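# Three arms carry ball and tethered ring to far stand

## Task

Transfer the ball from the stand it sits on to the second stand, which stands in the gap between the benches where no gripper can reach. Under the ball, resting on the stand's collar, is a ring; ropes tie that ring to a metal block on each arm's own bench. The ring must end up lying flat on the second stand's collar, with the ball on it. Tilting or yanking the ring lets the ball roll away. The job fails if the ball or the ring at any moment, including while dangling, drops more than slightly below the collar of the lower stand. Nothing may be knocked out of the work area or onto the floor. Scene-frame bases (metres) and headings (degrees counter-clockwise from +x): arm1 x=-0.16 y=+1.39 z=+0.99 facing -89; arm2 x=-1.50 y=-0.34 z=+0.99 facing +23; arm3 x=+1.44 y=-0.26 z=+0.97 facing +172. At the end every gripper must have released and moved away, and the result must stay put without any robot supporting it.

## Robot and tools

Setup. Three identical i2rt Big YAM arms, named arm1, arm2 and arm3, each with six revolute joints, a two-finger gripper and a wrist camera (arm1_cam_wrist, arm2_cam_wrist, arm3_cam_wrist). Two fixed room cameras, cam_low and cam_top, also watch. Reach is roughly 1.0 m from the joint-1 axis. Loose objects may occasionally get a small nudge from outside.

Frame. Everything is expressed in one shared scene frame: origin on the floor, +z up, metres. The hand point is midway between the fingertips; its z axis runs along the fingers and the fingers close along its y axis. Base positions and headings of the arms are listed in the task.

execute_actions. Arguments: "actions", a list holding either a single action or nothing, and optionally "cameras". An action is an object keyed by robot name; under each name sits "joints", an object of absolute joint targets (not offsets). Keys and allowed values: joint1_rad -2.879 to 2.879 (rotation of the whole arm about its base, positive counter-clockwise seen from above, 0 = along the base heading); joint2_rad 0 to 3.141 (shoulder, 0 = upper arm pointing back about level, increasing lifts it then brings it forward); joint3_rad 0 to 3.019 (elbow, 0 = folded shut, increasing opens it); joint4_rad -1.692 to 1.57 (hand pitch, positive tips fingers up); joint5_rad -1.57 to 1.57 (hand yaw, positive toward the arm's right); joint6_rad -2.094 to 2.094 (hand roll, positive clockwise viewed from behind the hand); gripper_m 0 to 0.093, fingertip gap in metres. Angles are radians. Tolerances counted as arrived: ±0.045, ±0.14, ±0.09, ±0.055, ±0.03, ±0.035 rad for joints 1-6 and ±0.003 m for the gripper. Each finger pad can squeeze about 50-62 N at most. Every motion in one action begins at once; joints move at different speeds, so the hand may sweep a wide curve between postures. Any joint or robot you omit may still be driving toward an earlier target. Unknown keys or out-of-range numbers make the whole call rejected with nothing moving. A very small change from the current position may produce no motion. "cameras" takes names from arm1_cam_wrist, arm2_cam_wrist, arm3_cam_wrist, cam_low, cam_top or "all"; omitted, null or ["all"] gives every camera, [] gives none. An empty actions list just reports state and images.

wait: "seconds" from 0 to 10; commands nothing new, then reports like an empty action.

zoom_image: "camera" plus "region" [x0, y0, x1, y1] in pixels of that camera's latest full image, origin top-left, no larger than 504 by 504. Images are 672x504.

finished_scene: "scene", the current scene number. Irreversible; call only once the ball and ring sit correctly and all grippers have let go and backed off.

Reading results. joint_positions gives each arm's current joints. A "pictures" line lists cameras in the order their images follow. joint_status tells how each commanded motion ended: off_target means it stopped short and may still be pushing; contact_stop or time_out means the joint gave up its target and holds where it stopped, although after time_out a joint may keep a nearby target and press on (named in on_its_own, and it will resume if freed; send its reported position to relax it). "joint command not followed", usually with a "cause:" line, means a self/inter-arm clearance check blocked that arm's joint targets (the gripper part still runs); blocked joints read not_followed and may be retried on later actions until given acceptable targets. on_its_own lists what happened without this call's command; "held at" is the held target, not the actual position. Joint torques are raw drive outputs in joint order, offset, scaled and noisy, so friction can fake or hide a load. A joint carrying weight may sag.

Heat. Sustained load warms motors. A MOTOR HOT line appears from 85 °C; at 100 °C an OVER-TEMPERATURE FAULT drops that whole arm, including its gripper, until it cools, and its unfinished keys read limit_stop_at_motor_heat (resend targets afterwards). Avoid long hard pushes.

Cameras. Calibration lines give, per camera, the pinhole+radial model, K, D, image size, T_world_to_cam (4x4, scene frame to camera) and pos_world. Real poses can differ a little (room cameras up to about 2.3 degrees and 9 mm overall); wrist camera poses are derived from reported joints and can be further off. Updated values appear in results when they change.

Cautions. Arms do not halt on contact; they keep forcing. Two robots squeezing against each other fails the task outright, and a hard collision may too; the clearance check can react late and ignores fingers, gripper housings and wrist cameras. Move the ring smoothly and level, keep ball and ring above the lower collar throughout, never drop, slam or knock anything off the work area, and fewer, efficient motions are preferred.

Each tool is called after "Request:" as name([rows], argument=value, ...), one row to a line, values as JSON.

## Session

Request:
execute_actions(actions=[])

Scene clock: 0.00 s.
Joint torques (N m, as the arm reports them, + toward a larger angle): no reading
Motor temperatures (°C, as the motors report them): arm1=[28 35 51 29 31 28] | arm2=[27 39 42 29 28 30] | arm3=[29 36 45 28 29 29]
arm1.joint_positions: joint1_rad=+0.095 joint2_rad=+0.375 joint3_rad=+1.692 joint4_rad=-1.626 joint5_rad=+0.284 joint6_rad=-0.695 gripper_m=+0.094
arm1.joint_status: not commanded
arm1.hand: x=-0.1960 y=+1.3717 z=+1.6172 quat_wxyz=(-0.171, -0.373, -0.708, +0.575) (m; scene frame)
arm2.joint_positions: joint1_rad=+0.839 joint2_rad=+0.626 joint3_rad=+1.513 joint4_rad=-1.386 joint5_rad=-0.210 joint6_rad=+0.275 gripper_m=+0.094
arm2.joint_status: not commanded
arm2.hand: x=-1.4638 y=-0.1333 z=+1.5824 quat_wxyz=(-0.309, +0.443, -0.730, -0.418) (m; scene frame)
arm3.joint_positions: joint1_rad=+0.654 joint2_rad=+0.316 joint3_rad=+1.510 joint4_rad=-1.462 joint5_rad=+0.264 joint6_rad=+0.006 gripper_m=+0.094
arm3.joint_status: not commanded
arm3.hand: x=+1.3774 y=-0.2450 z=+1.5797 quat_wxyz=(+0.054, +0.781, +0.122, -0.610) (m; scene frame)
pictures: arm1_cam_wrist, arm2_cam_wrist, arm3_cam_wrist, cam_low, cam_top
camera_calibration (this result's frames):
arm1_cam_wrist: T_world_to_cam=[[-0.721524, -0.0489852, 0.690655, -1.19182], [-0.43185, 0.811536, -0.393593, -0.558444], [-0.541211, -0.582246, -0.606697, 1.79399], [0, 0, 0, 1]] pos_world=[-0.13016, 1.43936, 1.69174]
arm2_cam_wrist: T_world_to_cam=[[0.900442, -0.271874, -0.339542, 1.81453], [-0.394997, -0.837973, -0.376534, -0.0954831], [-0.182157, 0.473166, -0.861936, 1.28275], [0, 0, 0, 1]] pos_world=[-1.43793, -0.193643, 1.6858]
arm3_cam_wrist: T_world_to_cam=[[-0.23801, 0.967992, 0.0796355, 0.435623], [0.723979, 0.231473, -0.649827, 0.0941338], [-0.647461, -0.0970109, -0.755899, 2.1899], [0, 0, 0, 1]] pos_world=[1.45341, -0.231025, 1.68182]
Images, in order (width x height): arm1_cam_wrist 672x504, arm2_cam_wrist 672x504, arm3_cam_wrist 672x504, cam_low 672x504, cam_top 672x504.

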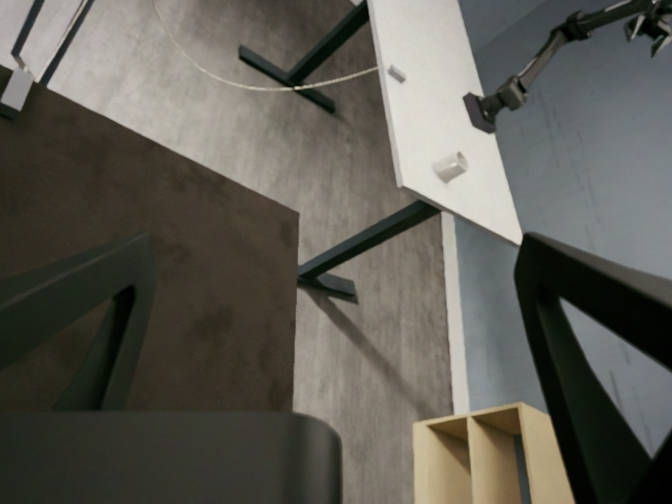

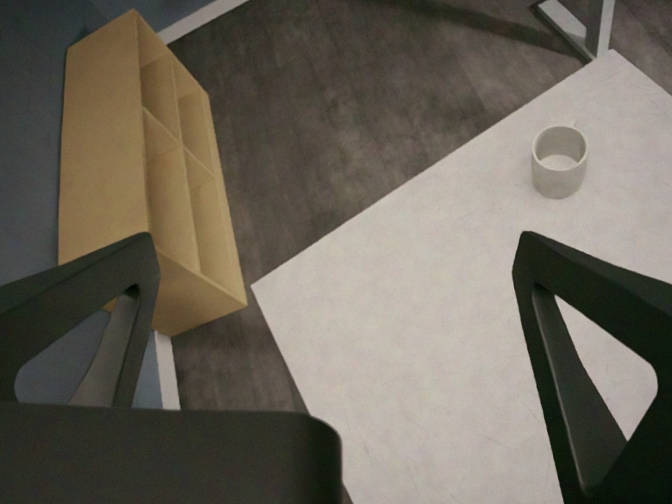

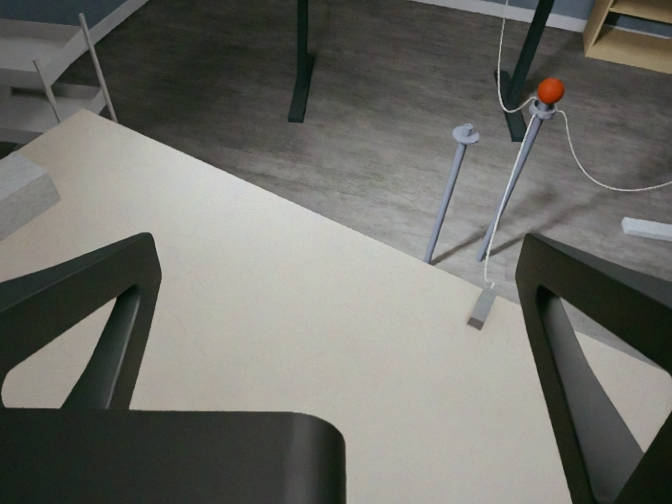

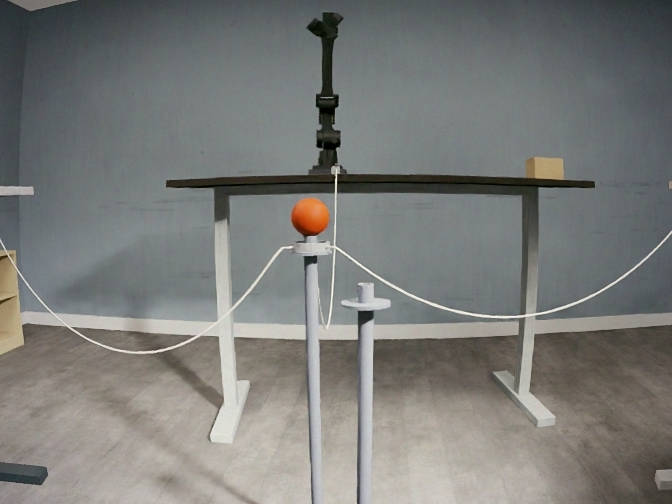

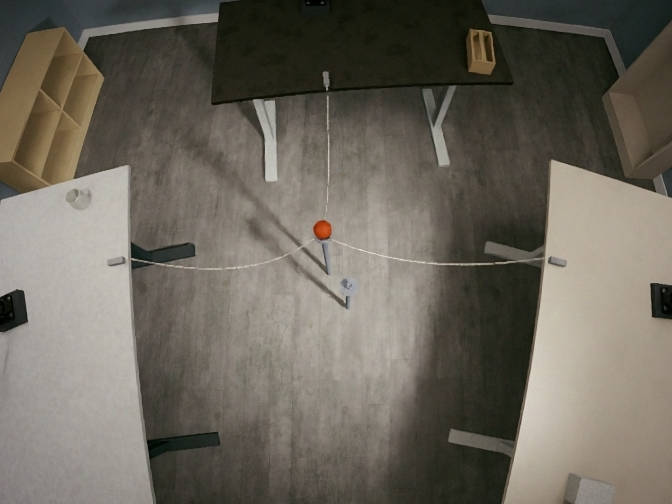

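Request:
zoom_image(camera="cam_low", region=[270, 190, 400, 320])

Request:
zoom_image(camera="cam_top", region=[290, 205, 390, 315])

Request:
zoom_image(camera="cam_top", region=[295, 55, 355, 105])

Request:
zoom_image(camera="cam_top", region=[90, 235, 150, 285])

Request:
zoom_image(camera="cam_top", region=[530, 235, 590, 285])

Region (270, 190, 400, 320) of cam_low's 672x504 image, scaled by 3.877, with more detail than that image has.

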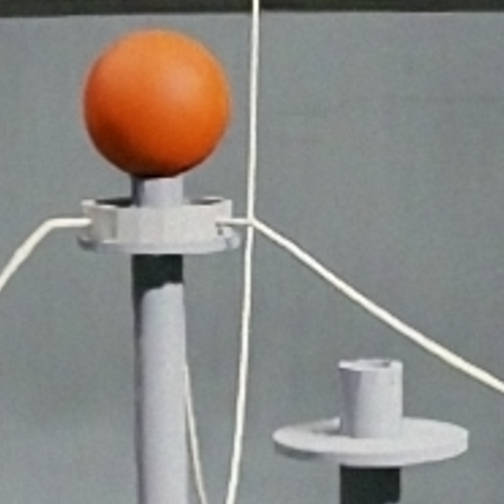

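Region (290, 205, 390, 315) of cam_top's 672x504 image, scaled by 4.582, with more detail than that image has; it fills the left 458 columns of this view, and the rest is white.

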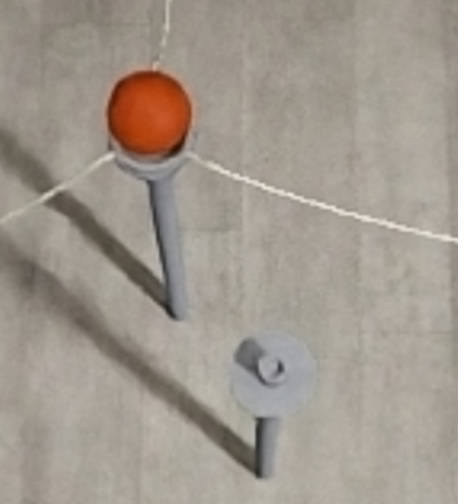

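Region (295, 55, 355, 105) of cam_top's 672x504 image, scaled by 8.400, with more detail than that image has.

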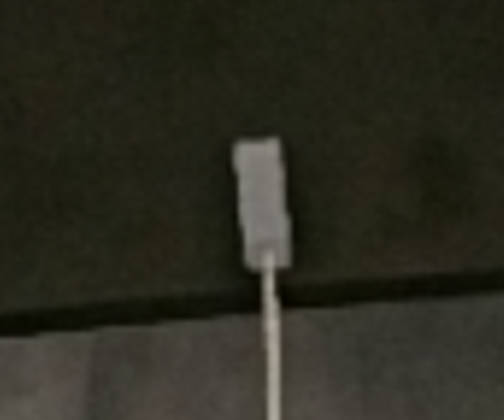

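Region (90, 235, 150, 285) of cam_top's 672x504 image, scaled by 8.400, with more detail than that image has.

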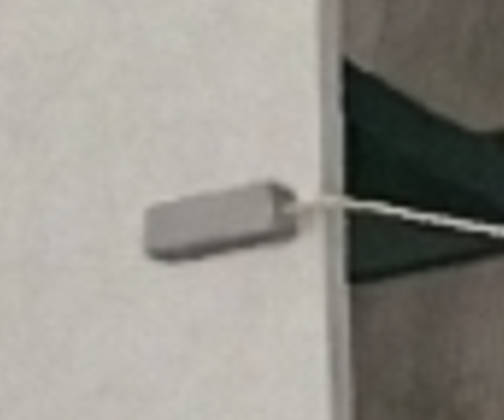

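Region (530, 235, 590, 285) of cam_top's 672x504 image, scaled by 8.400, with more detail than that image has.

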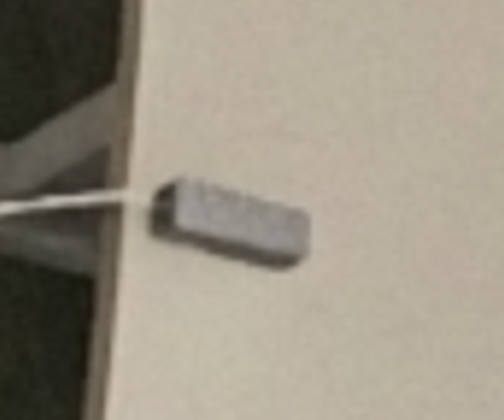

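Request:
execute_actions([
  {"arm1":{"joints":{"joint1_rad":0.123,"joint2_rad":1.735,"joint3_rad":1.205,"joint4_rad":-0.62,"joint5_rad":0,"joint6_rad":0.03,"gripper_m":0.07}},"arm2":{"joints":{"joint1_rad":0.035,"joint2_rad":1.79,"joint3_rad":1.255,"joint4_rad":-0.64,"joint5_rad":0,"joint6_rad":0.22,"gripper_m":0.07}},"arm3":{"joints":{"joint1_rad":-0.214,"joint2_rad":1.72,"joint3_rad":1.20,"joint4_rad":-0.63,"joint5_rad":0,"joint6_rad":-0.04,"gripper_m":0.07}}},
])

Scene clock: 121.80 s.
Joint torques (N m, as the arm reports them, + toward a larger angle): arm1=[  0.74 -16.68  10.81   1.78  -0.15   0.16] | arm2=[  0.76 -17.14   8.85   1.26  -0.06  -0.01] | arm3=[  0.89 -17.79   7.32   2.2   -0.12  -0.1 ]
Motor temperatures (°C, as the motors report them): arm1=[28 35 48 30 31 28] | arm2=[27 37 44 30 28 30] | arm3=[29 36 44 28 29 29]
arm1.joint_positions: joint1_rad=+0.115 joint2_rad=+1.742 joint3_rad=+1.183 joint4_rad=-0.639 joint5_rad=+0.003 joint6_rad=+0.014 gripper_m=+0.070
arm1.joint_status: all done
arm1.hand: x=-0.0874 y=+0.8273 z=+1.0511 quat_wxyz=(-0.137, -0.654, -0.733, +0.131) (m; scene frame)
arm2.joint_positions: joint1_rad=+0.031 joint2_rad=+1.789 joint3_rad=+1.253 joint4_rad=-0.653 joint5_rad=+0.000 joint6_rad=+0.231 gripper_m=+0.070
arm2.joint_status: all done
arm2.hand: x=-0.9618 y=-0.0894 z=+1.0579 quat_wxyz=(-0.180, +0.099, -0.976, -0.066) (m; scene frame)
arm3.joint_positions: joint1_rad=-0.223 joint2_rad=+1.729 joint3_rad=+1.195 joint4_rad=-0.653 joint5_rad=+0.000 joint6_rad=-0.033 gripper_m=+0.070
arm3.joint_status: all done
arm3.hand: x=+0.9120 y=-0.0563 z=+1.0489 quat_wxyz=(-0.036, +0.968, -0.160, -0.189) (m; scene frame)
pictures: arm1_cam_wrist, arm2_cam_wrist, arm3_cam_wrist, cam_low, cam_top
camera_calibration (this result's frames):
arm1_cam_wrist: T_world_to_cam=[[-0.993939, -0.106953, 0.0254272, -0.025843], [-0.0984347, 0.968824, 0.227354, -1.04627], [-0.0489508, 0.223473, -0.97348, 0.954292], [0, 0, 0, 1]] pos_world=[-0.0819621, 0.797627, 1.16751]
arm2_cam_wrist: T_world_to_cam=[[0.202894, -0.97534, -0.0868659, 0.19519], [-0.939214, -0.218933, 0.264473, -1.20416], [-0.276969, 0.0279257, -0.960473, 0.874526], [0, 0, 0, 1]] pos_world=[-0.928346, -0.0976747, 1.17538]
arm3_cam_wrist: T_world_to_cam=[[0.323463, 0.945615, 0.0344065, -0.281476], [0.920862, -0.322944, 0.21845, -1.07901], [0.217681, -0.0389767, -0.975241, 0.950039], [0, 0, 0, 1]] pos_world=[0.877862, -0.0452628, 1.17191]
Images, in order (width x height): arm1_cam_wrist 672x504, arm2_cam_wrist 672x504, arm3_cam_wrist 672x504, cam_low 672x504, cam_top 672x504.

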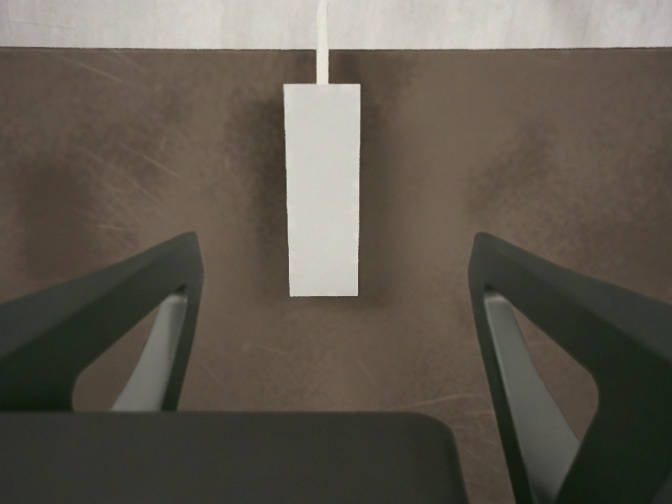

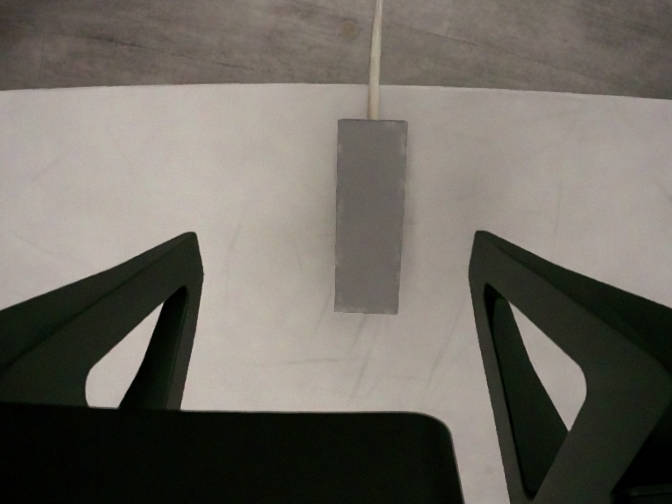

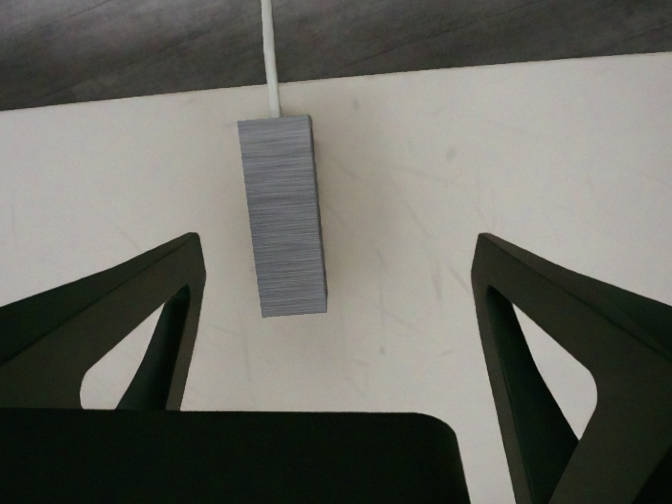

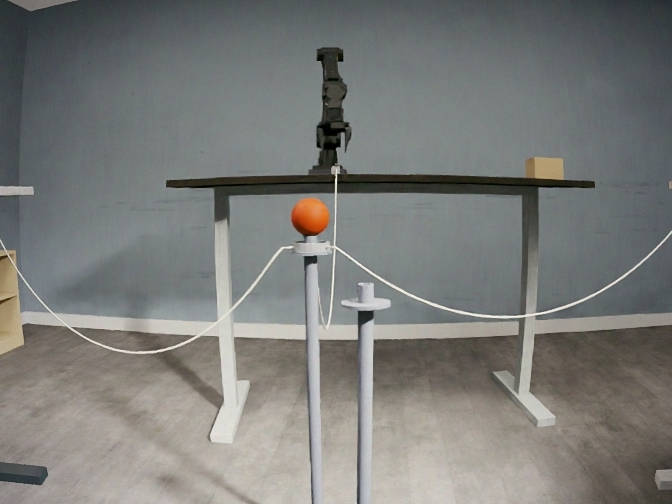

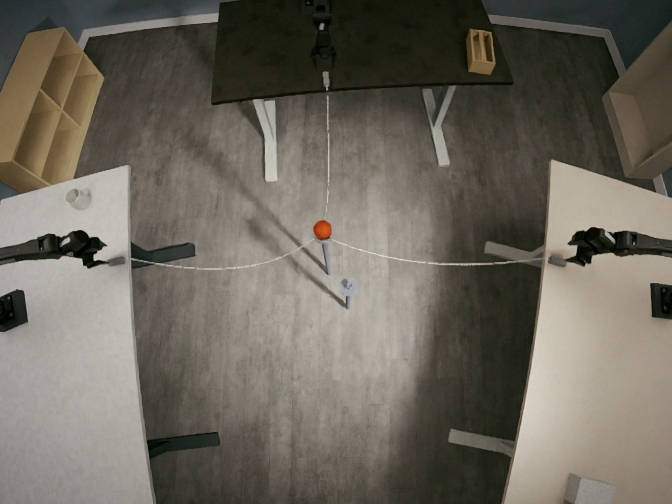

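Request:
execute_actions([
  {"arm1":{"joints":{"joint1_rad":0.13,"joint2_rad":1.857,"joint3_rad":1.179,"joint4_rad":-0.493}},"arm2":{"joints":{"joint1_rad":0.018,"joint2_rad":1.898,"joint3_rad":1.193,"joint4_rad":-0.492}},"arm3":{"joints":{"joint1_rad":-0.18,"joint2_rad":1.83,"joint3_rad":1.153,"joint4_rad":-0.49,"joint6_rad":-0.10}}},
], cameras=["arm1_cam_wrist","arm2_cam_wrist","arm3_cam_wrist"])

Scene clock: 200.77 s.
Joint torques (N m, as the arm reports them, + toward a larger angle): arm1=[  0.77 -17.78   9.48   1.74  -0.15   0.16] | arm2=[  0.15 -18.26   8.15   1.24  -0.04  -0.03] | arm3=[  0.27 -18.49   6.77   2.15  -0.15  -0.09]
Motor temperatures (°C, as the motors report them): arm1=[28 36 50 29 31 28] | arm2=[27 40 43 30 28 30] | arm3=[29 37 45 28 29 29]
arm1.joint_positions: joint1_rad=+0.122 joint2_rad=+1.868 joint3_rad=+1.162 joint4_rad=-0.511 joint5_rad=+0.003 joint6_rad=+0.015 gripper_m=+0.070
arm1.joint_status: all done
arm1.hand: x=-0.0840 y=+0.8206 z=+0.9846 quat_wxyz=(-0.130, -0.653, -0.736, +0.124) (m; scene frame)
arm2.joint_positions: joint1_rad=+0.025 joint2_rad=+1.901 joint3_rad=+1.189 joint4_rad=-0.504 joint5_rad=+0.000 joint6_rad=+0.231 gripper_m=+0.070
arm2.joint_status: all done
arm2.hand: x=-0.9668 y=-0.0949 z=+0.9821 quat_wxyz=(-0.167, +0.096, -0.979, -0.061) (m; scene frame)
arm3.joint_positions: joint1_rad=-0.184 joint2_rad=+1.839 joint3_rad=+1.148 joint4_rad=-0.513 joint5_rad=+0.000 joint6_rad=-0.091 gripper_m=+0.070
arm3.joint_status: all done
arm3.hand: x=+0.9035 y=-0.0770 z=+0.9822 quat_wxyz=(-0.037, +0.976, -0.113, -0.181) (m; scene frame)
pictures: arm1_cam_wrist, arm2_cam_wrist, arm3_cam_wrist
camera_calibration (this result's frames):
arm1_cam_wrist: T_world_to_cam=[[-0.993271, -0.113011, 0.0253351, -0.0163256], [-0.103338, 0.963563, 0.246712, -1.03943], [-0.0522931, 0.242434, -0.968758, 0.870741], [0, 0, 0, 1]] pos_world=[-0.0780949, 0.788616, 1.10039]
arm2_cam_wrist: T_world_to_cam=[[0.195042, -0.977481, -0.0805544, 0.170237], [-0.933433, -0.21021, 0.290714, -1.20934], [-0.301101, 0.0184908, -0.953413, 0.769353], [0, 0, 0, 1]] pos_world=[-0.930392, -0.102039, 1.0988]
arm3_cam_wrist: T_world_to_cam=[[0.232733, 0.970966, 0.0553144, -0.193483], [0.941867, -0.2392, 0.235947, -1.09298], [0.242328, -0.00281384, -0.97019, 0.861575], [0, 0, 0, 1]] pos_world=[0.865684, -0.0711496, 1.10448]
Images, in order (width x height): arm1_cam_wrist 672x504, arm2_cam_wrist 672x504, arm3_cam_wrist 672x504.

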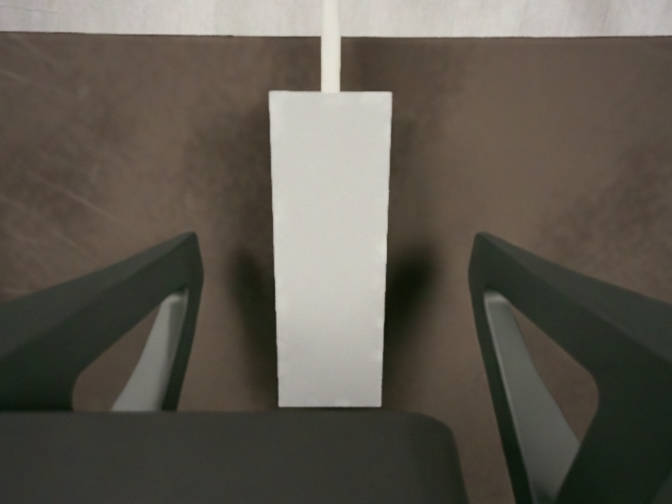

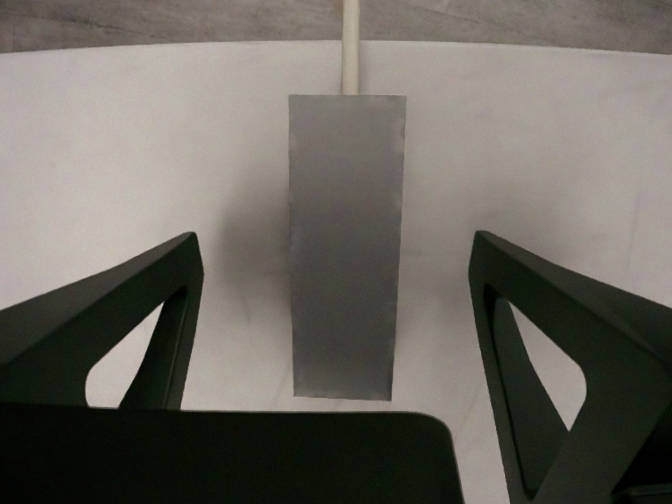

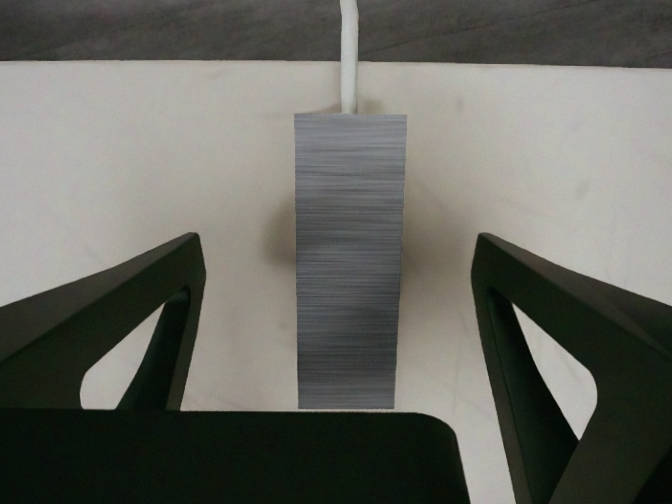

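Request:
execute_actions([
  {"arm1":{"joints":{"joint3_rad":1.168,"gripper_m":0.01}},"arm2":{"joints":{"joint3_rad":1.18,"gripper_m":0.01}},"arm3":{"joints":{"joint3_rad":1.123,"gripper_m":0.01}}},
], cameras=["arm1_cam_wrist","arm2_cam_wrist","arm3_cam_wrist"])

Scene clock: 213.47 s.
Joint torques (N m, as the arm reports them, + toward a larger angle): arm1=[  0.88 -17.78   8.49   1.71  -0.12   0.16] | arm2=[ -0.34 -18.33   7.08   1.2   -0.04  -0.01] | arm3=[  0.18 -18.86   5.85   1.89  -0.1   -0.1 ]
Motor temperatures (°C, as the motors report them): arm1=[28 37 50 29 31 28] | arm2=[27 40 43 30 28 30] | arm3=[29 37 44 28 29 29]
arm1.joint_positions: joint1_rad=+0.122 joint2_rad=+1.868 joint3_rad=+1.162 joint4_rad=-0.511 joint5_rad=+0.002 joint6_rad=+0.016 gripper_m=+0.025
arm1.joint_status: gripper_m off_target (ended at +0.025, target +0.010); the others done
arm1.hand: x=-0.0838 y=+0.8206 z=+0.9846 quat_wxyz=(-0.130, -0.653, -0.736, +0.123) (m; scene frame)
arm2.joint_positions: joint1_rad=+0.025 joint2_rad=+1.901 joint3_rad=+1.189 joint4_rad=-0.504 joint5_rad=+0.000 joint6_rad=+0.231 gripper_m=+0.024
arm2.joint_status: gripper_m off_target (ended at +0.024, target +0.010); the others done
arm2.hand: x=-0.9667 y=-0.0949 z=+0.9821 quat_wxyz=(-0.168, +0.096, -0.979, -0.061) (m; scene frame)
arm3.joint_positions: joint1_rad=-0.184 joint2_rad=+1.839 joint3_rad=+1.131 joint4_rad=-0.509 joint5_rad=+0.000 joint6_rad=-0.092 gripper_m=+0.024
arm3.joint_status: gripper_m off_target (ended at +0.024, target +0.010); the others done
arm3.hand: x=+0.9105 y=-0.0792 z=+0.9759 quat_wxyz=(-0.036, +0.978, -0.113, -0.174) (m; scene frame)
pictures: arm1_cam_wrist, arm2_cam_wrist, arm3_cam_wrist
camera_calibration (this result's frames):
arm1_cam_wrist: T_world_to_cam=[[-0.993339, -0.112706, 0.0239958, -0.0150662], [-0.103366, 0.963554, 0.246738, -1.03945], [-0.0509301, 0.242614, -0.968785, 0.870735], [0, 0, 0, 1]] pos_world=[-0.0780638, 0.78862, 1.10039]
arm2_cam_wrist: T_world_to_cam=[[0.19542, -0.977409, -0.0805121, 0.170591], [-0.933476, -0.210552, 0.290328, -1.20897], [-0.300721, 0.0184201, -0.953534, 0.769887], [0, 0, 0, 1]] pos_world=[-0.930356, -0.101994, 1.09884]
arm3_cam_wrist: T_world_to_cam=[[0.231434, 0.971307, 0.0547797, -0.190817], [0.938893, -0.237748, 0.248909, -1.10845], [0.254791, -0.00617362, -0.966977, 0.838995], [0, 0, 0, 1]] pos_world=[0.87111, -0.0730103, 1.09764]
Images, in order (width x height): arm1_cam_wrist 672x504, arm2_cam_wrist 672x504, arm3_cam_wrist 672x504.

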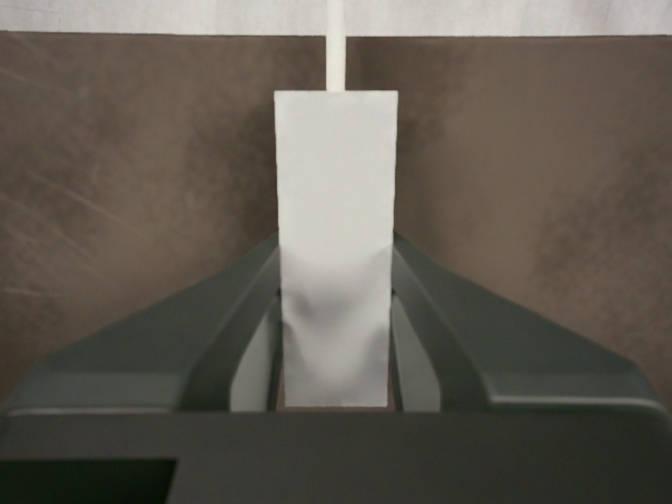

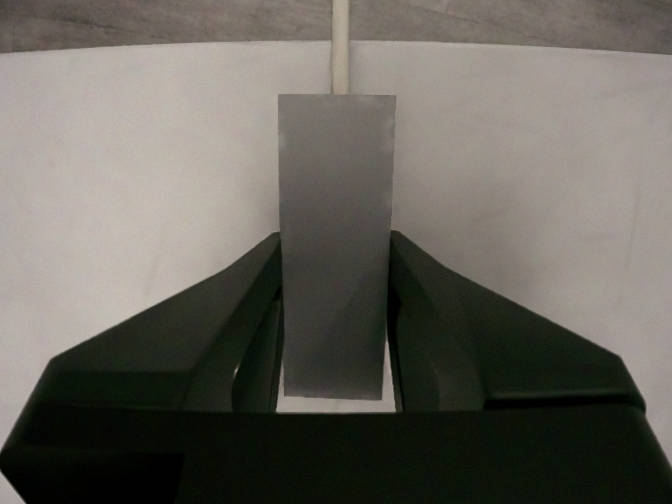

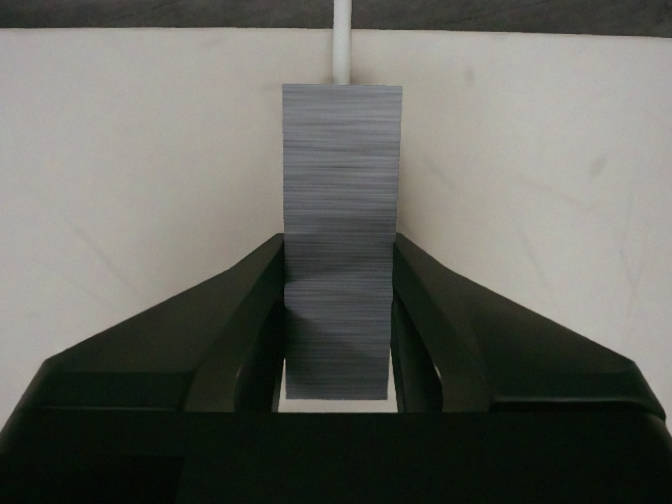

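Request:
execute_actions([
  {"arm1":{"joints":{"joint1_rad":0.478,"joint2_rad":1.50,"joint3_rad":1.19,"joint4_rad":-0.75,"joint6_rad":0.652}},"arm2":{"joints":{"joint1_rad":-0.37,"joint2_rad":1.63,"joint3_rad":1.20,"joint4_rad":-0.72,"joint6_rad":-0.42}},"arm3":{"joints":{"joint1_rad":0.15,"joint2_rad":1.86,"joint3_rad":1.805,"joint4_rad":-0.955,"joint6_rad":0.5}}},
], cameras=["cam_low","cam_top"])

Scene clock: 324.37 s.
Joint torques (N m, as the arm reports them, + toward a larger angle): arm1=[  0.04 -13.97  12.58   0.94   0.03   0.13] | arm2=[  0.36 -15.81   9.99   0.66  -0.14  -0.05] | arm3=[  0.77 -23.55  12.33   1.    -0.02  -0.01]
Motor temperatures (°C, as the motors report them): arm1=[28 37 47 29 31 28] | arm2=[27 41 41 30 28 30] | arm3=[29 37 43 28 29 29]
arm1.joint_positions: joint1_rad=+0.478 joint2_rad=+1.501 joint3_rad=+1.162 joint4_rad=-0.743 joint5_rad=-0.002 joint6_rad=+0.637 gripper_m=+0.025
arm1.joint_status: all done
arm1.hand: x=+0.0967 y=+0.9147 z=+1.1562 quat_wxyz=(-0.235, -0.734, -0.635, +0.060) (m; scene frame)
arm2.joint_positions: joint1_rad=-0.367 joint2_rad=+1.626 joint3_rad=+1.189 joint4_rad=-0.715 joint5_rad=+0.001 joint6_rad=-0.408 gripper_m=+0.024
arm2.joint_status: all done
arm2.hand: x=-0.9415 y=-0.3186 z=+1.1120 quat_wxyz=(-0.205, +0.214, -0.954, +0.034) (m; scene frame)
arm3.joint_positions: joint1_rad=+0.149 joint2_rad=+1.881 joint3_rad=+1.747 joint4_rad=-0.942 joint5_rad=-0.001 joint6_rad=+0.491 gripper_m=+0.024
arm3.joint_status: all done
arm3.hand: x=+0.7480 y=-0.2652 z=+1.1815 quat_wxyz=(+0.062, +0.941, -0.230, -0.239) (m; scene frame)
pictures: cam_low, cam_top
Images, in order (width x height): cam_low 672x504, cam_top 672x504.

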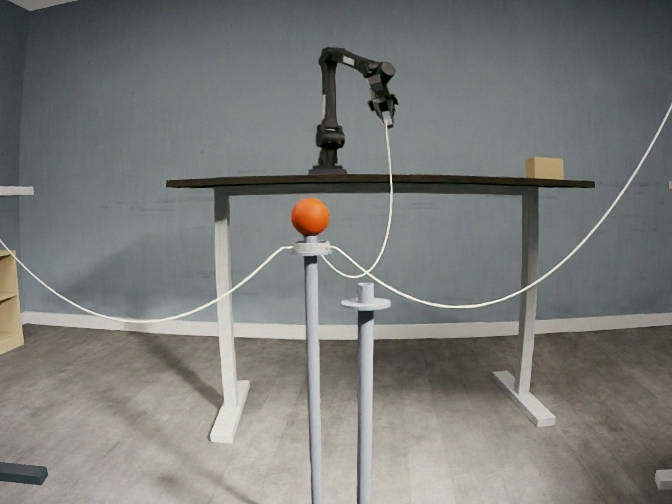

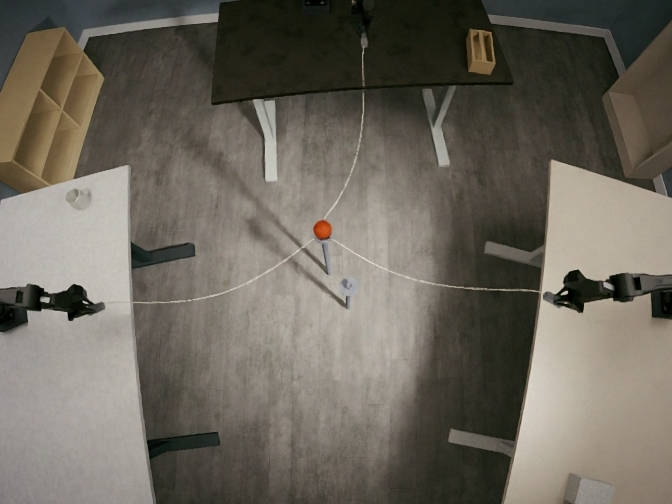

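Request:
execute_actions(actions=[])

Scene clock: 368.17 s.
Joint torques (N m, as the arm reports them, + toward a larger angle): arm1=[  0.07 -13.88  12.47   0.93   0.03   0.14] | arm2=[  0.35 -15.46   9.99   0.74  -0.14   0.  ] | arm3=[  0.44 -24.15  12.29   1.    -0.04   0.07]
Motor temperatures (°C, as the motors report them): arm1=[28 36 50 29 31 28] | arm2=[27 40 43 30 28 30] | arm3=[29 38 49 28 29 29]
arm1.joint_positions: joint1_rad=+0.478 joint2_rad=+1.501 joint3_rad=+1.162 joint4_rad=-0.743 joint5_rad=-0.002 joint6_rad=+0.637 gripper_m=+0.025
arm1.joint_status: all done
arm1.hand: x=+0.0967 y=+0.9147 z=+1.1562 quat_wxyz=(-0.235, -0.734, -0.635, +0.060) (m; scene frame)
arm2.joint_positions: joint1_rad=-0.367 joint2_rad=+1.626 joint3_rad=+1.189 joint4_rad=-0.715 joint5_rad=+0.001 joint6_rad=-0.408 gripper_m=+0.024
arm2.joint_status: all done
arm2.hand: x=-0.9415 y=-0.3186 z=+1.1120 quat_wxyz=(-0.205, +0.214, -0.954, +0.034) (m; scene frame)
arm3.joint_positions: joint1_rad=+0.149 joint2_rad=+1.881 joint3_rad=+1.747 joint4_rad=-0.942 joint5_rad=-0.001 joint6_rad=+0.492 gripper_m=+0.024
arm3.joint_status: all done
arm3.hand: x=+0.7480 y=-0.2652 z=+1.1815 quat_wxyz=(+0.062, +0.941, -0.230, -0.239) (m; scene frame)
pictures: arm1_cam_wrist, arm2_cam_wrist, arm3_cam_wrist, cam_low, cam_top
camera_calibration (this result's frames):
arm1_cam_wrist: T_world_to_cam=[[-0.962732, 0.0886051, -0.25553, 0.30683], [0.0398317, 0.980961, 0.190078, -1.11809], [0.267507, 0.172816, -0.947932, 1.03227], [0, 0, 0, 1]] pos_world=[0.0637915, 0.891227, 1.26945]
arm2_cam_wrist: T_world_to_cam=[[0.380879, -0.910582, 0.160535, -0.114675], [-0.909383, -0.337517, 0.243116, -1.23556], [-0.167193, -0.238586, -0.956621, 0.952708], [0, 0, 0, 1]] pos_world=[-0.920637, -0.294142, 1.23017]
arm3_cam_wrist: T_world_to_cam=[[0.406513, 0.890654, -0.203675, 0.169127], [0.911539, -0.38024, 0.156574, -0.959558], [0.0620076, -0.249306, -0.966437, 1.15713], [0, 0, 0, 1]] pos_world=[0.734172, -0.227016, 1.30298]
Images, in order (width x height): arm1_cam_wrist 672x504, arm2_cam_wrist 672x504, arm3_cam_wrist 672x504, cam_low 672x504, cam_top 672x504.

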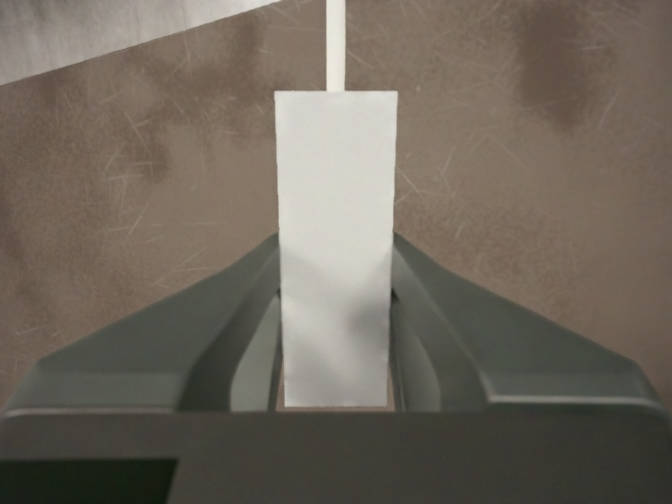

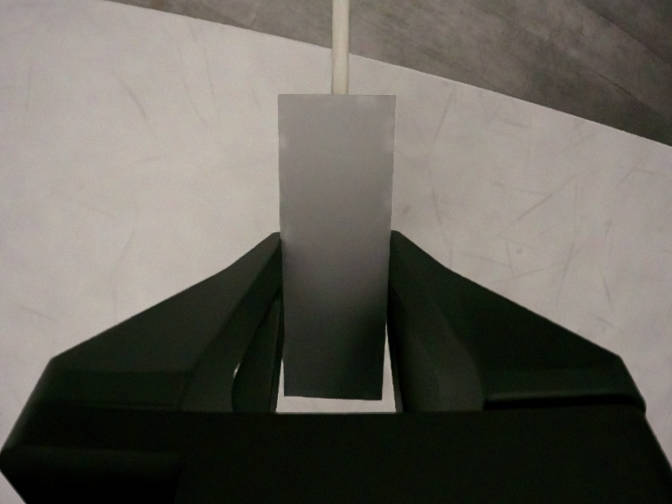

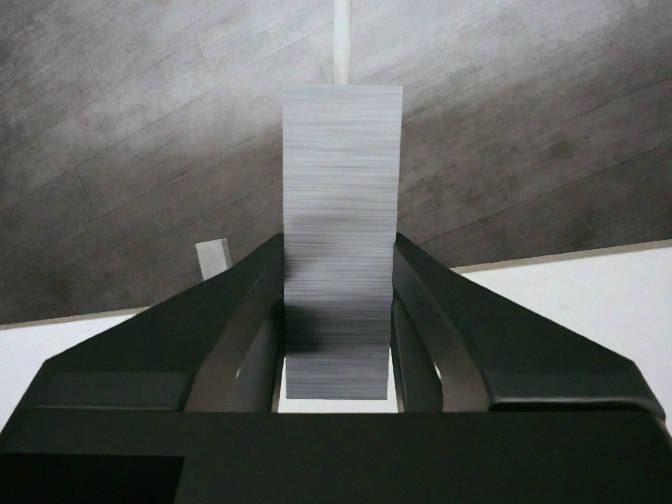

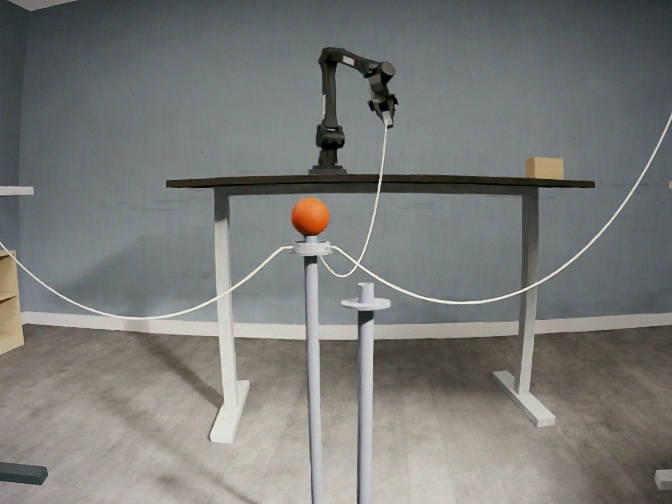

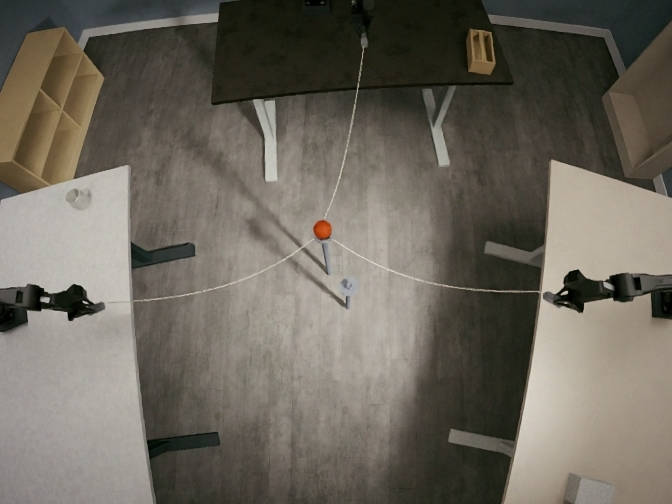

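Request:
execute_actions([
  {"arm1":{"joints":{"joint2_rad":1.118,"joint3_rad":0.818,"joint4_rad":-0.892}},"arm2":{"joints":{"joint2_rad":1.347,"joint3_rad":1.052,"joint4_rad":-0.909}},"arm3":{"joints":{"joint1_rad":0.447,"joint6_rad":0.972}}},
], cameras=["cam_low","cam_top"])

Scene clock: 387.20 s.
Joint torques (N m, as the arm reports them, + toward a larger angle): arm1=[ 0.23 -8.21 11.1   0.89  0.03  0.14] | arm2=[  0.32 -10.87  10.67   0.55  -0.16   0.02] | arm3=[  0.72 -23.14  12.18   0.83  -0.05   0.03]
Motor temperatures (°C, as the motors report them): arm1=[28 36 50 29 31 28] | arm2=[27 40 43 30 28 30] | arm3=[29 38 50 28 29 29]
arm1.joint_positions: joint1_rad=+0.478 joint2_rad=+1.123 joint3_rad=+0.804 joint4_rad=-0.890 joint5_rad=-0.002 joint6_rad=+0.638 gripper_m=+0.025
arm1.joint_status: all done
arm1.hand: x=+0.0168 y=+1.0646 z=+1.1391 quat_wxyz=(-0.175, -0.744, -0.643, +0.047) (m; scene frame)
arm2.joint_positions: joint1_rad=-0.367 joint2_rad=+1.340 joint3_rad=+1.036 joint4_rad=-0.904 joint5_rad=+0.001 joint6_rad=-0.408 gripper_m=+0.024
arm2.joint_status: all done
arm2.hand: x=-1.0448 y=-0.3228 z=+1.1639 quat_wxyz=(-0.178, +0.215, -0.960, +0.029) (m; scene frame)
arm3.joint_positions: joint1_rad=+0.439 joint2_rad=+1.881 joint3_rad=+1.747 joint4_rad=-0.942 joint5_rad=+0.000 joint6_rad=+0.963 gripper_m=+0.024
arm3.joint_status: all done
arm3.hand: x=+0.7794 y=-0.4644 z=+1.1815 quat_wxyz=(+0.146, +0.916, -0.315, -0.200) (m; scene frame)
pictures: cam_low, cam_top
Images, in order (width x height): cam_low 672x504, cam_top 672x504.

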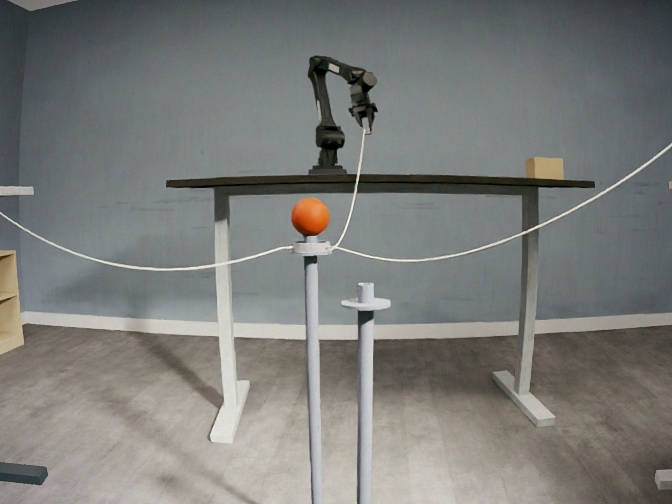

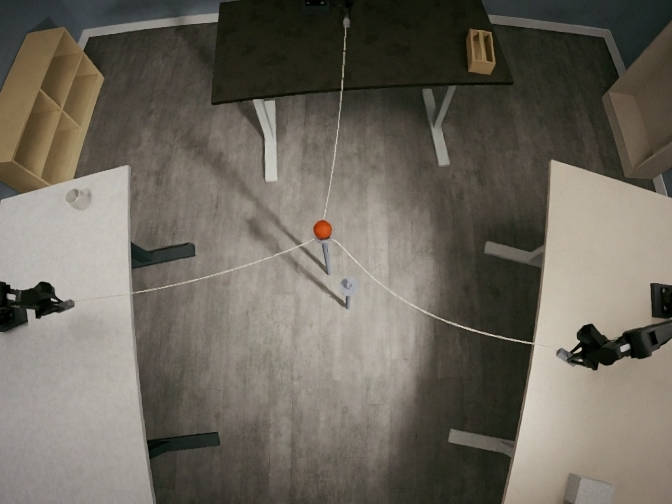

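Request:
execute_actions(actions=[], cameras=["cam_low","cam_top"])

Request:
zoom_image(camera="cam_low", region=[0, 100, 336, 352])

Request:
zoom_image(camera="cam_low", region=[336, 100, 672, 352])

Scene clock: 396.57 s.
Joint torques (N m, as the arm reports them, + toward a larger angle): arm1=[ 0.24 -8.14 11.11  0.94  0.02  0.15] | arm2=[  0.28 -11.19  10.69   0.64  -0.13  -0.01] | arm3=[  0.32 -23.41  12.22   0.85  -0.07   0.01]
Motor temperatures (°C, as the motors report them): arm1=[28 36 49 29 31 28] | arm2=[27 39 43 29 28 30] | arm3=[29 38 50 28 29 29]
arm1.joint_positions: joint1_rad=+0.478 joint2_rad=+1.123 joint3_rad=+0.804 joint4_rad=-0.890 joint5_rad=-0.002 joint6_rad=+0.638 gripper_m=+0.025
arm1.joint_status: all done
arm1.hand: x=+0.0168 y=+1.0646 z=+1.1391 quat_wxyz=(-0.175, -0.744, -0.643, +0.047) (m; scene frame)
arm2.joint_positions: joint1_rad=-0.367 joint2_rad=+1.340 joint3_rad=+1.036 joint4_rad=-0.904 joint5_rad=+0.001 joint6_rad=-0.408 gripper_m=+0.024
arm2.joint_status: all done
arm2.hand: x=-1.0448 y=-0.3228 z=+1.1639 quat_wxyz=(-0.178, +0.215, -0.960, +0.029) (m; scene frame)
arm3.joint_positions: joint1_rad=+0.439 joint2_rad=+1.881 joint3_rad=+1.747 joint4_rad=-0.942 joint5_rad=+0.000 joint6_rad=+0.963 gripper_m=+0.024
arm3.joint_status: all done
arm3.hand: x=+0.7794 y=-0.4644 z=+1.1815 quat_wxyz=(+0.146, +0.916, -0.315, -0.200) (m; scene frame)
pictures: cam_low, cam_top
Images, in order (width x height): cam_low 672x504, cam_top 672x504.

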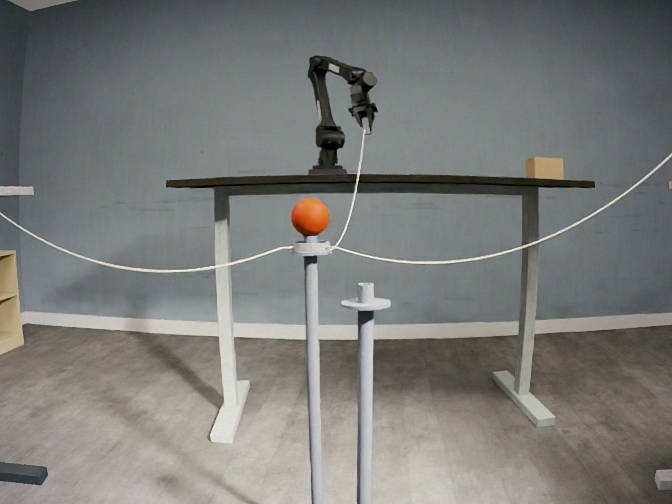

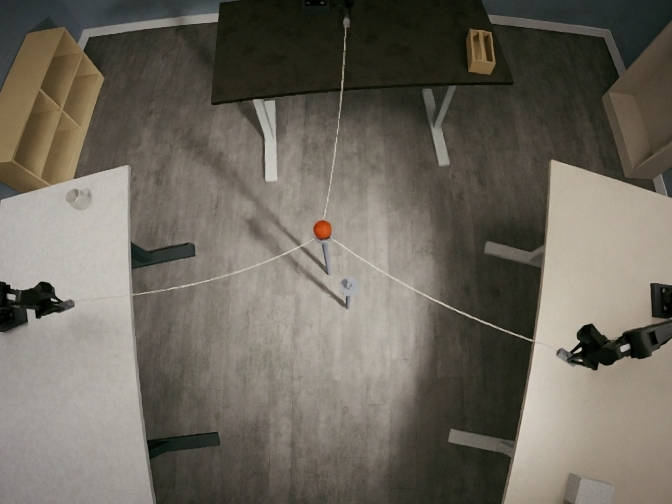

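Region (0, 100, 336, 352) of cam_low's 672x504 image, scaled by 1.500, with more detail than that image has; it fills the top 378 rows of this view, and the rest is white.

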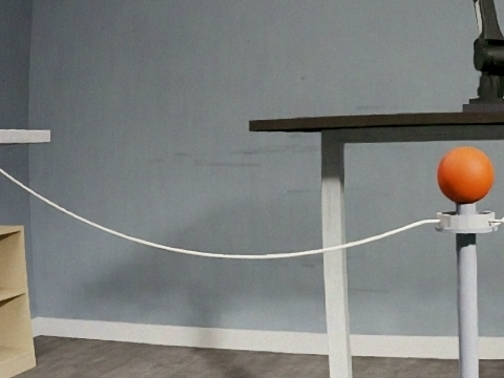

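Region (336, 100, 672, 352) of cam_low's 672x504 image, scaled by 1.500, with more detail than that image has; it fills the top 378 rows of this view, and the rest is white.

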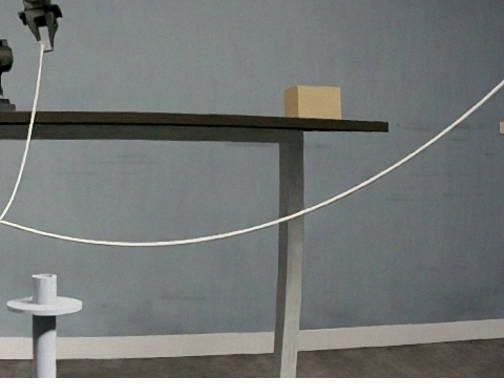

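Request:
zoom_image(camera="cam_low", region=[270, 110, 410, 280])

Request:
zoom_image(camera="cam_top", region=[250, 0, 450, 260])

Region (270, 110, 410, 280) of cam_low's 672x504 image, scaled by 2.965, with more detail than that image has; it fills the left 415 columns of this view, and the rest is white.

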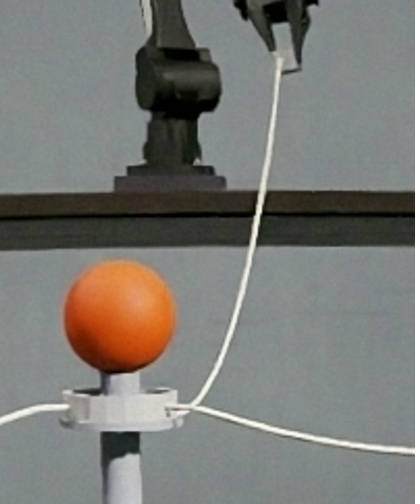

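Region (250, 0, 450, 260) of cam_top's 672x504 image, scaled by 1.938, with more detail than that image has; it fills the left 388 columns of this view, and the rest is white.

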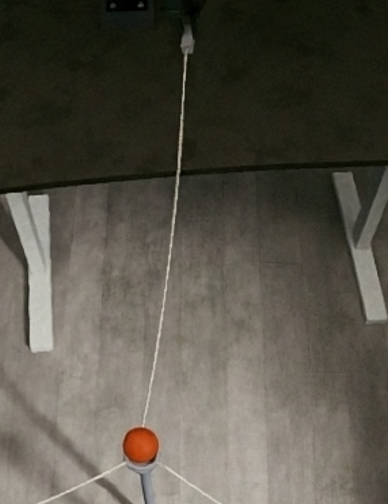

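Request:
execute_actions([
  {"arm1":{"joints":{"joint1_rad":0.533,"joint2_rad":1.034,"joint4_rad":-0.98,"joint6_rad":0.70}},"arm2":{"joints":{"joint1_rad":-0.43,"joint2_rad":1.185,"joint3_rad":0.95,"joint4_rad":-0.971,"joint6_rad":-0.48}},"arm3":{"joints":{"joint1_rad":0.494,"joint3_rad":1.843,"joint4_rad":-1.111,"joint6_rad":1.0}}},
], cameras=["cam_low","cam_top"])

Scene clock: 517.53 s.
Joint torques (N m, as the arm reports them, + toward a larger angle): arm1=[ 0.44 -7.78 11.69  0.64  0.01  0.14] | arm2=[ 0.65 -8.19 10.57  0.87 -0.11 -0.01] | arm3=[  0.   -23.08  13.05   0.54  -0.07   0.02]
Motor temperatures (°C, as the motors report them): arm1=[28 34 49 29 31 28] | arm2=[27 38 44 29 28 30] | arm3=[29 39 53 28 29 29]
arm1.joint_positions: joint1_rad=+0.531 joint2_rad=+1.044 joint3_rad=+0.800 joint4_rad=-0.972 joint5_rad=-0.001 joint6_rad=+0.685 gripper_m=+0.025
arm1.joint_status: all done
arm1.hand: x=+0.0222 y=+1.0936 z=+1.1560 quat_wxyz=(-0.173, -0.743, -0.645, +0.038) (m; scene frame)
arm2.joint_positions: joint1_rad=-0.433 joint2_rad=+1.179 joint3_rad=+0.939 joint4_rad=-0.971 joint5_rad=+0.000 joint6_rad=-0.468 gripper_m=+0.024
arm2.joint_status: all done
arm2.hand: x=-1.1003 y=-0.3510 z=+1.1785 quat_wxyz=(-0.174, +0.213, -0.961, +0.040) (m; scene frame)
arm3.joint_positions: joint1_rad=+0.496 joint2_rad=+1.881 joint3_rad=+1.772 joint4_rad=-1.097 joint5_rad=+0.000 joint6_rad=+0.991 gripper_m=+0.024
arm3.joint_status: all done
arm3.hand: x=+0.8180 y=-0.4919 z=+1.1778 quat_wxyz=(+0.115, +0.934, -0.306, -0.144) (m; scene frame)
pictures: cam_low, cam_top
Images, in order (width x height): cam_low 672x504, cam_top 672x504.

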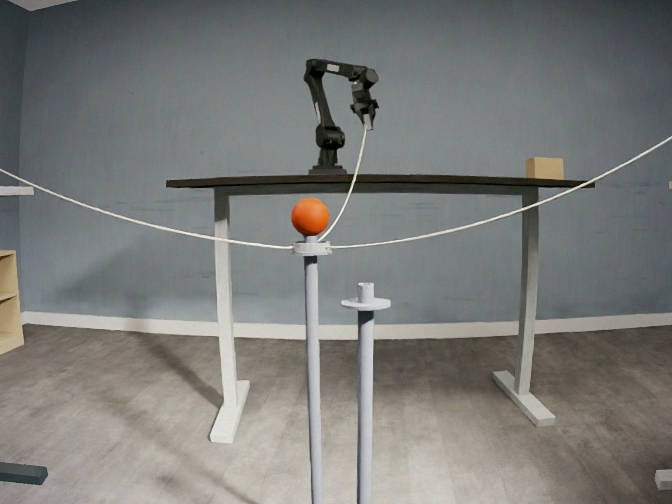

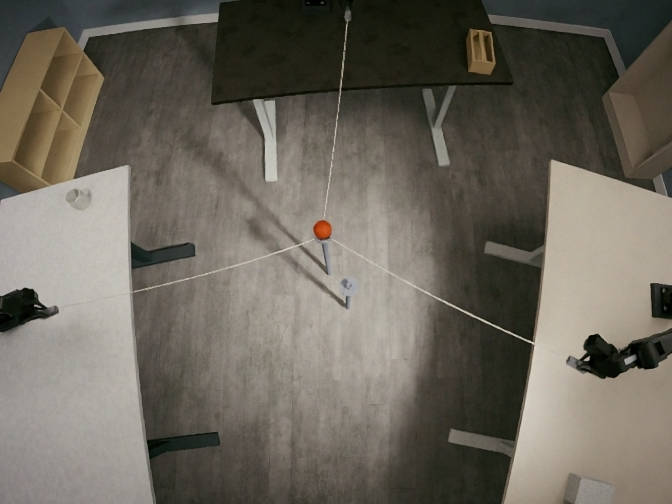

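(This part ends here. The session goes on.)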